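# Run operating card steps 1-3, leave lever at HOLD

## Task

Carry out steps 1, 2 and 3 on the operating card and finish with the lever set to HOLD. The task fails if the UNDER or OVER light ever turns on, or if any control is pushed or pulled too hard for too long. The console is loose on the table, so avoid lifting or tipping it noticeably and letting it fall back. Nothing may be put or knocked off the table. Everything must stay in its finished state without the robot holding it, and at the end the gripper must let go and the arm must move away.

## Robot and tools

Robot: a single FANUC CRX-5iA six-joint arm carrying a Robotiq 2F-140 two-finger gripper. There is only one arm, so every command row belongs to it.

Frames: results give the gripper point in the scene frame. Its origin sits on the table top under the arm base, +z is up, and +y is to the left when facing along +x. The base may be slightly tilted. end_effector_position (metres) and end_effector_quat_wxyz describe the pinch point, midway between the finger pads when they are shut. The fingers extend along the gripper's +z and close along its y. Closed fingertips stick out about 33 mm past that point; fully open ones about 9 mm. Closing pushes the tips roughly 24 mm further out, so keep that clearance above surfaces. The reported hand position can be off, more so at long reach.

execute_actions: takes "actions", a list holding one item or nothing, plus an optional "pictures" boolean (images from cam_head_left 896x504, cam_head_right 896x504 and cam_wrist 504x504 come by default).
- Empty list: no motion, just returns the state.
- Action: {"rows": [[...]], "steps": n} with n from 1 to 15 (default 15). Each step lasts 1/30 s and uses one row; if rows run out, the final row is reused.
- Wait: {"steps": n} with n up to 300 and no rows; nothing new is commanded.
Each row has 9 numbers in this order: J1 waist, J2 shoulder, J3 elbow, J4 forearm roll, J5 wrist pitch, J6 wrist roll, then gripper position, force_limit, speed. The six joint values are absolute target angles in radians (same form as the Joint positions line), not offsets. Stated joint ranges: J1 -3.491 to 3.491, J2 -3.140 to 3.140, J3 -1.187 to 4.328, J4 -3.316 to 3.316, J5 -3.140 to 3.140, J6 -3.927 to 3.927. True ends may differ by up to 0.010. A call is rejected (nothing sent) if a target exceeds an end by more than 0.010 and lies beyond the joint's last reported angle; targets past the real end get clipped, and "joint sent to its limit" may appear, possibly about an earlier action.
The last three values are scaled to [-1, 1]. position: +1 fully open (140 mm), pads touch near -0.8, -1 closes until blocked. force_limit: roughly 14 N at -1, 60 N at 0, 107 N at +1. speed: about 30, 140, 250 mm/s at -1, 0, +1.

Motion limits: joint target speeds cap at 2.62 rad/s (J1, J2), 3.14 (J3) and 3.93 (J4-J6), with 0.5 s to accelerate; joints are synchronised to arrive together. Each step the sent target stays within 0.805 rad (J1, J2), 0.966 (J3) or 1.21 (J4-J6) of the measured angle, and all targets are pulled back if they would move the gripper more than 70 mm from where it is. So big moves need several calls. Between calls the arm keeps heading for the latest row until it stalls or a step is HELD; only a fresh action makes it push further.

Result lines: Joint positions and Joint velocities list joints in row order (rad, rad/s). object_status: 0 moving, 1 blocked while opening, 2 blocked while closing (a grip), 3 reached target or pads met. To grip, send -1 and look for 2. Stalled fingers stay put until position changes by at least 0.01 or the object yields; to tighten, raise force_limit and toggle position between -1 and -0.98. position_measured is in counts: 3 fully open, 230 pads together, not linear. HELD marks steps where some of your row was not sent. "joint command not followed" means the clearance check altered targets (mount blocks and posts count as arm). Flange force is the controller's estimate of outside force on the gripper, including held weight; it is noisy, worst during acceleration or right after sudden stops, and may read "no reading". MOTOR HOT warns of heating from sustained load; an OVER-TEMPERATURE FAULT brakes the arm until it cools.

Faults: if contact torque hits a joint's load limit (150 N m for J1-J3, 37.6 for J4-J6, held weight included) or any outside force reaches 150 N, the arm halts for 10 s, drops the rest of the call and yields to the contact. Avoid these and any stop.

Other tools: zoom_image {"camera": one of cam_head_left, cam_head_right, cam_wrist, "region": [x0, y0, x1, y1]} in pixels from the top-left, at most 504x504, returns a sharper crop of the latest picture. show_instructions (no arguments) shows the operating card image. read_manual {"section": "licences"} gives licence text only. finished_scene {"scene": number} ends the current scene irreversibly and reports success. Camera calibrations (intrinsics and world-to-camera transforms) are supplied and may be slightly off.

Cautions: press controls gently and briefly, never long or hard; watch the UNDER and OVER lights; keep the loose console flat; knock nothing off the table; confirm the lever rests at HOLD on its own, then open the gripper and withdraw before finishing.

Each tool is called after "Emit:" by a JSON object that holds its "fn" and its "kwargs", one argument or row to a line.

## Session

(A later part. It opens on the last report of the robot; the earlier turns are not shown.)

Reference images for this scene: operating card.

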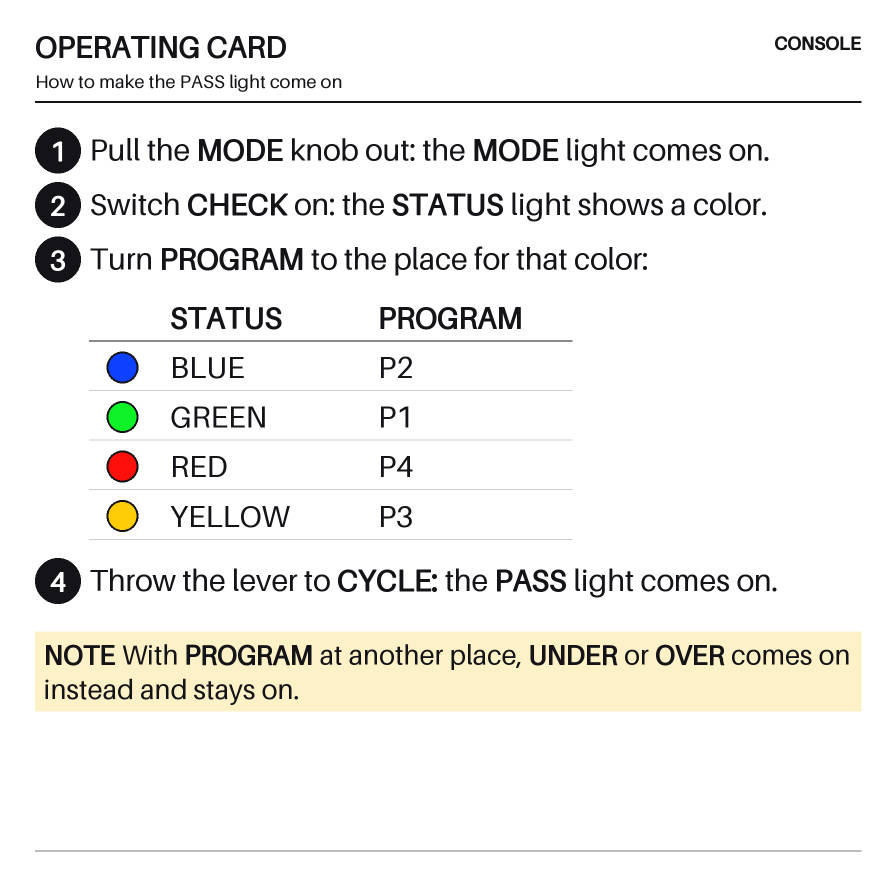

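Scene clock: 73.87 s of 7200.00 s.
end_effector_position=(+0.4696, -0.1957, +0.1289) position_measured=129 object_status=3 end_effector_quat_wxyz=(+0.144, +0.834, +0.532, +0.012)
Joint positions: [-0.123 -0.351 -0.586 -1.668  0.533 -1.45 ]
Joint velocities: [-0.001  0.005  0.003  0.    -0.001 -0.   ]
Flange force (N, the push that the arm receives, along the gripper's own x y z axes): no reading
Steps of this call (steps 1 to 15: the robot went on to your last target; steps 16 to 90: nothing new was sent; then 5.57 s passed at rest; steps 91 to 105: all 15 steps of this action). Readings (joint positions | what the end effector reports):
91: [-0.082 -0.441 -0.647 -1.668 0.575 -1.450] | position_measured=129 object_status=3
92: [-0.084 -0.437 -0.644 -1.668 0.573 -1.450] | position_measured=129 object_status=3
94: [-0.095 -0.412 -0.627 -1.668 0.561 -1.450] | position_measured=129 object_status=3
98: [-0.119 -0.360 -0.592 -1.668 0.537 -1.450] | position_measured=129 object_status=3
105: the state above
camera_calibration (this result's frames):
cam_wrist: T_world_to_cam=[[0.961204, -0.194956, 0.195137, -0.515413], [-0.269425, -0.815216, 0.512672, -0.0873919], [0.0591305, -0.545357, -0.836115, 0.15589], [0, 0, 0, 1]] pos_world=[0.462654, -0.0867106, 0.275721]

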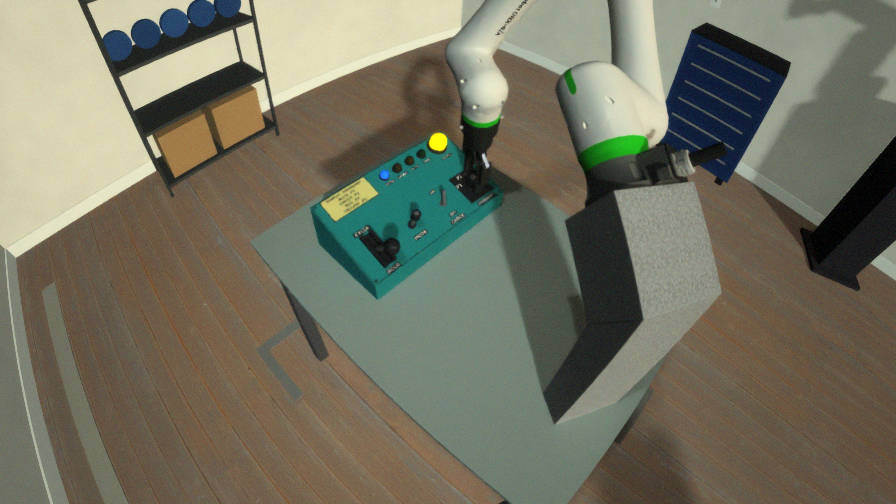

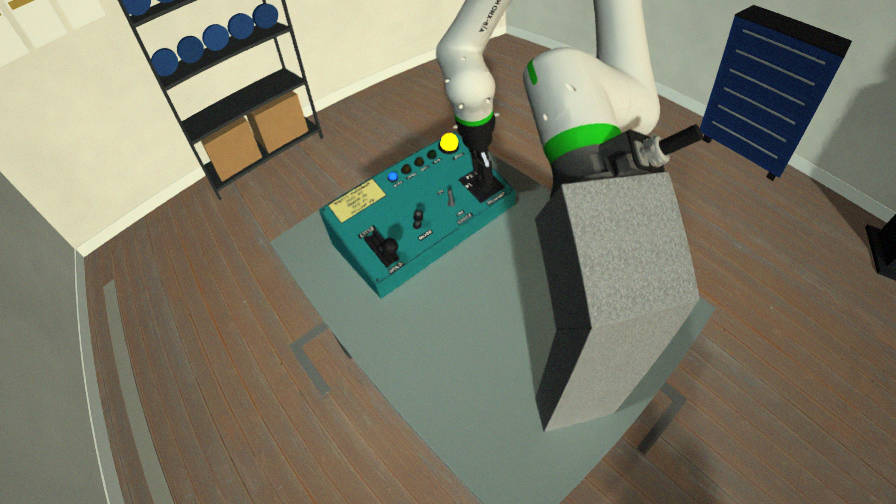

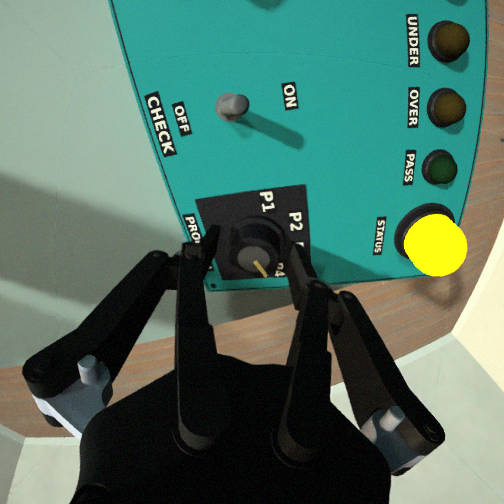

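Emit:
{"fn": "execute_actions", "kwargs": {
  "actions": [
    {"rows":[[-0.123,-0.351,-0.586,-1.668,0.533,-1.45,-1,-0.6,-0.5]]}
  ],
  "pictures": false
}}

Emit:
{"fn": "execute_actions", "kwargs": {
  "actions": [
    {"rows":[[-0.123,-0.351,-0.586,-1.668,0.533,-0.67,-1,-0.6,-0.5]]}
  ],
  "pictures": false
}}

Emit:
{"fn": "execute_actions", "kwargs": {
  "actions": [
    {"steps":8}
  ],
  "pictures": false
}}

Emit:
{"fn": "execute_actions", "kwargs": {
  "actions": [
    {"rows":[[-0.123,-0.351,-0.586,-1.668,0.533,-0.67,0,-0.6,0]],"steps":9}
  ]
}}

Emit:
{"fn": "execute_actions", "kwargs": {
  "actions": [
    {"rows":[[0.04,-0.68,-0.78,-1.668,0.7,-0.67,0,-0.6,0]]}
  ]
}}

Scene clock: 81.77 s of 7200.00 s.
end_effector_position=(+0.4699, -0.1959, +0.1288) position_measured=166 object_status=2 end_effector_quat_wxyz=(+0.145, +0.834, +0.532, +0.012)
Joint positions: [-0.123 -0.351 -0.586 -1.668  0.533 -1.45 ]
Joint velocities: [-0.001  0.    -0.002  0.001 -0.    -0.001]
Flange force (N, the push that the arm receives, along the gripper's own x y z axes): no reading
Steps of this call (steps 1 to 15: the robot went on to your last target; steps 16 to 90: nothing new was sent; then 4.40 s passed at rest; steps 91 to 105: all 15 steps of this action). Readings (joint positions | what the end effector reports):
91: [-0.123 -0.351 -0.586 -1.668 0.533 -1.450] | position_measured=129 object_status=0
92: [-0.123 -0.351 -0.586 -1.668 0.533 -1.450] | position_measured=131 object_status=0
94: [-0.123 -0.351 -0.586 -1.668 0.533 -1.450] | position_measured=140 object_status=0
98: [-0.123 -0.351 -0.586 -1.668 0.533 -1.450] | position_measured=159 object_status=0
105: the state above

Scene clock: 82.27 s of 7200.00 s.
end_effector_position=(+0.4694, -0.1957, +0.1287) position_measured=166 object_status=2 end_effector_quat_wxyz=(+0.140, +0.611, +0.779, -0.037)
Joint positions: [-0.123 -0.351 -0.586 -1.668  0.533 -0.773]
Joint velocities: [ 0.     0.001  0.     0.    -0.     1.224]
Flange force (N, the push that the arm receives, along the gripper's own x y z axes): no reading
Steps of this call (steps 1 to 15: all 15 steps of this action). Readings (joint positions | what the end effector reports):
1: [-0.123 -0.351 -0.586 -1.668 0.533 -1.450] | position_measured=166 object_status=2
2: [-0.123 -0.351 -0.586 -1.668 0.533 -1.444] | position_measured=166 object_status=2
4: [-0.123 -0.351 -0.586 -1.668 0.533 -1.406] | position_measured=166 object_status=2
8: [-0.123 -0.351 -0.586 -1.668 0.533 -1.226] | position_measured=166 object_status=2
15: the state above

Scene clock: 82.53 s of 7200.00 s.
end_effector_position=(+0.4694, -0.1957, +0.1287) position_measured=166 object_status=2 end_effector_quat_wxyz=(+0.138, +0.570, +0.809, -0.044)
Joint positions: [-0.123 -0.351 -0.586 -1.668  0.533 -0.67 ]
Joint velocities: [-0.001 -0.001 -0.     0.    -0.001  0.003]
Flange force (N, the push that the arm receives, along the gripper's own x y z axes): no reading
Steps of this call (steps 1 to 8: the robot went on to your last target). Readings (joint positions | what the end effector reports):
1: [-0.123 -0.351 -0.586 -1.668 0.533 -0.736] | position_measured=166 object_status=2
2: [-0.123 -0.351 -0.586 -1.668 0.533 -0.707] | position_measured=166 object_status=2
4: [-0.123 -0.351 -0.586 -1.668 0.533 -0.675] | position_measured=166 object_status=2
8: the state above

Scene clock: 82.83 s of 7200.00 s.
end_effector_position=(+0.4695, -0.1957, +0.1287) position_measured=129 object_status=0 end_effector_quat_wxyz=(+0.138, +0.570, +0.809, -0.044)
Joint positions: [-0.123 -0.351 -0.586 -1.668  0.533 -0.67 ]
Joint velocities: [-0.001  0.     0.    -0.    -0.001  0.001]
Flange force (N, the push that the arm receives, along the gripper's own x y z axes): no reading
Steps of this call (steps 1 to 9: all 9 steps of this action). Readings (joint positions | what the end effector reports):
1: [-0.123 -0.351 -0.586 -1.668 0.533 -0.670] | position_measured=166 object_status=0
2: [-0.123 -0.351 -0.586 -1.668 0.533 -0.670] | position_measured=166 object_status=0
4: [-0.123 -0.351 -0.586 -1.668 0.533 -0.670] | position_measured=146 object_status=0
8: [-0.123 -0.351 -0.586 -1.668 0.533 -0.670] | position_measured=129 object_status=0
9: the state above
camera_calibration (this result's frames):
cam_wrist: T_world_to_cam=[[0.847241, 0.531207, 0.00134262, -0.294764], [0.422449, -0.675308, 0.604563, -0.396605], [0.322055, -0.511643, -0.796556, 0.0338305], [0, 0, 0, 1]] pos_world=[0.406386, -0.0939406, 0.267116]

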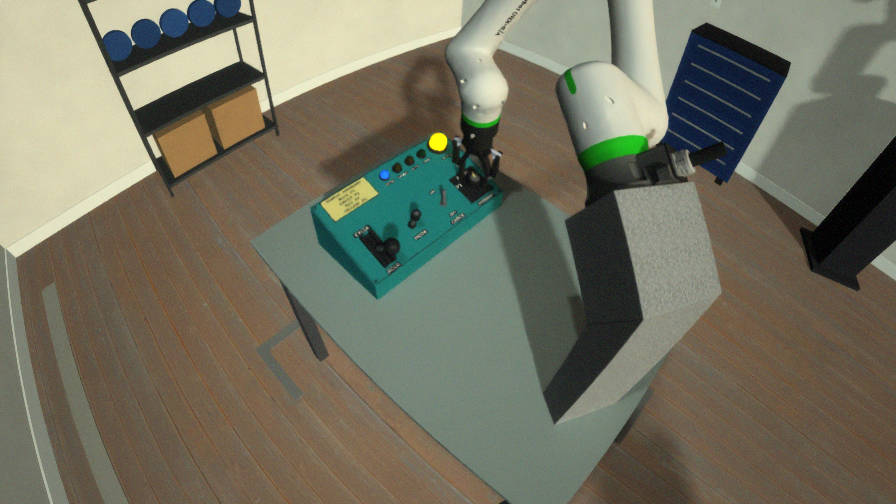

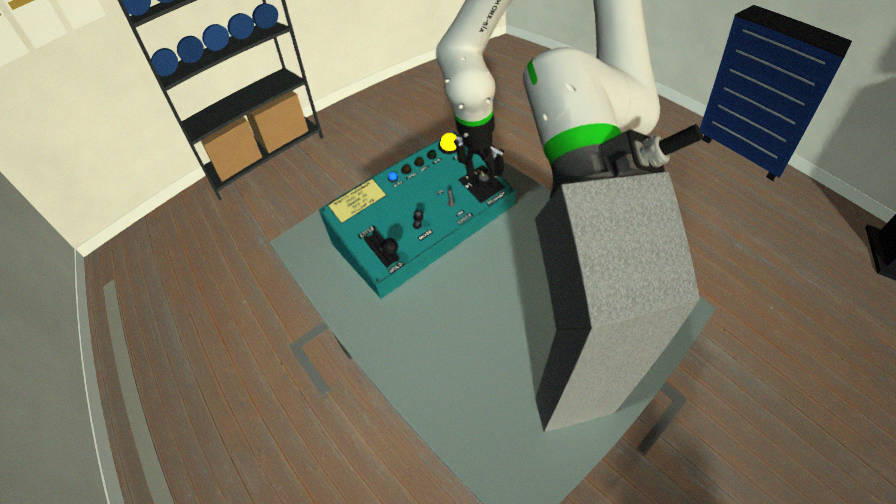

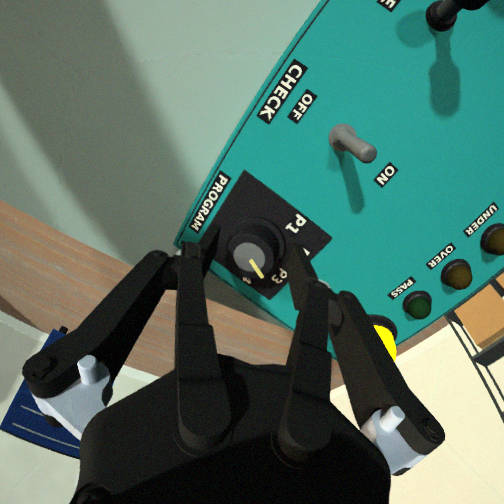

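Scene clock: 83.33 s of 7200.00 s.
end_effector_position=(+0.4453, -0.1980, +0.2164) position_measured=129 object_status=3 end_effector_quat_wxyz=(+0.193, +0.580, +0.791, -0.035)
Joint positions: [ 0.035 -0.671 -0.774 -1.668  0.695 -0.67 ]
Joint velocities: [ 0.12  -0.243 -0.143  0.001  0.124 -0.   ]
Flange force (N, the push that the arm receives, along the gripper's own x y z axes): no reading
Steps of this call (steps 1 to 15: all 15 steps of this action). Readings (joint positions | what the end effector reports):
1: [-0.123 -0.351 -0.586 -1.668 0.533 -0.670] | position_measured=129 object_status=0
2: [-0.121 -0.355 -0.588 -1.668 0.535 -0.670] | position_measured=129 object_status=0
4: [-0.108 -0.380 -0.603 -1.668 0.548 -0.670] | position_measured=129 object_status=0
8: [-0.050 -0.499 -0.673 -1.668 0.608 -0.670] | position_measured=129 object_status=3
15: the state above
camera_calibration (this result's frames):
cam_wrist: T_world_to_cam=[[0.859161, 0.5073, 0.0669941, -0.297405], [0.335387, -0.657154, 0.675029, -0.413824], [0.386468, -0.55749, -0.734743, 0.0591507], [0, 0, 0, 1]] pos_world=[0.37145, -0.0880966, 0.342728]

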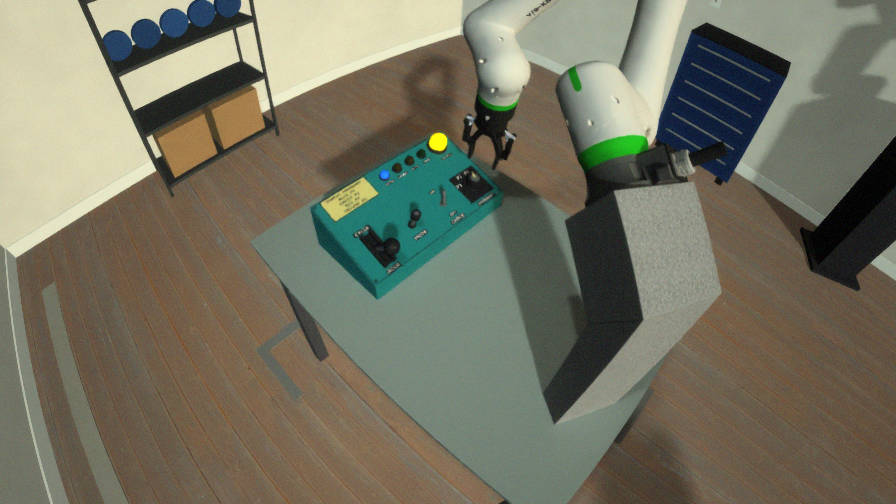

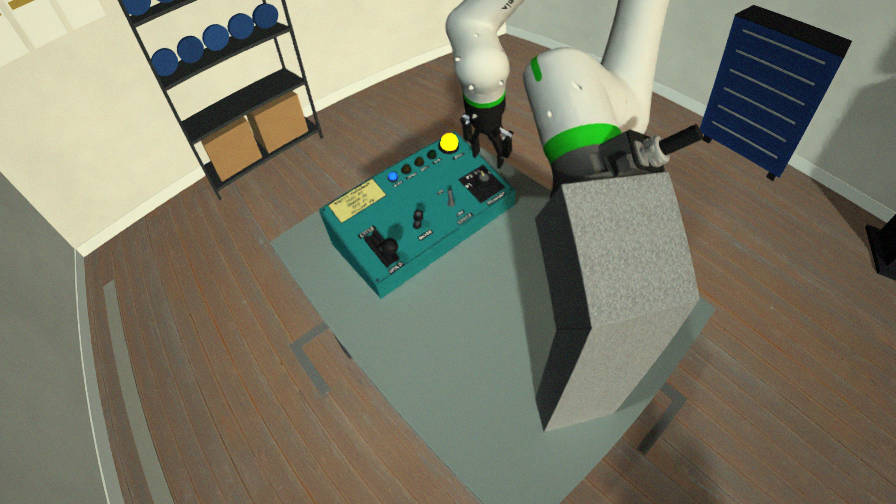

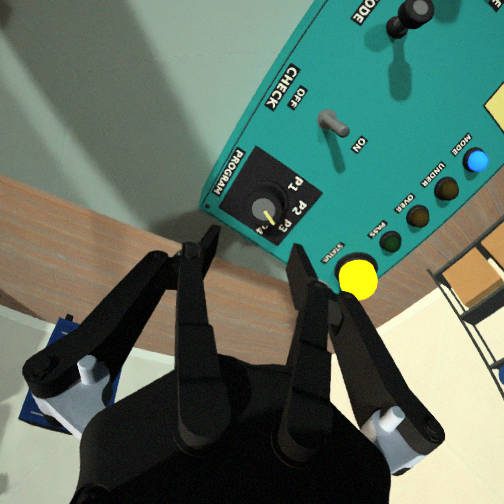

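Emit:
{"fn": "finished_scene", "kwargs": {
  "scene": 2
}}

The scene is finished: the task was done.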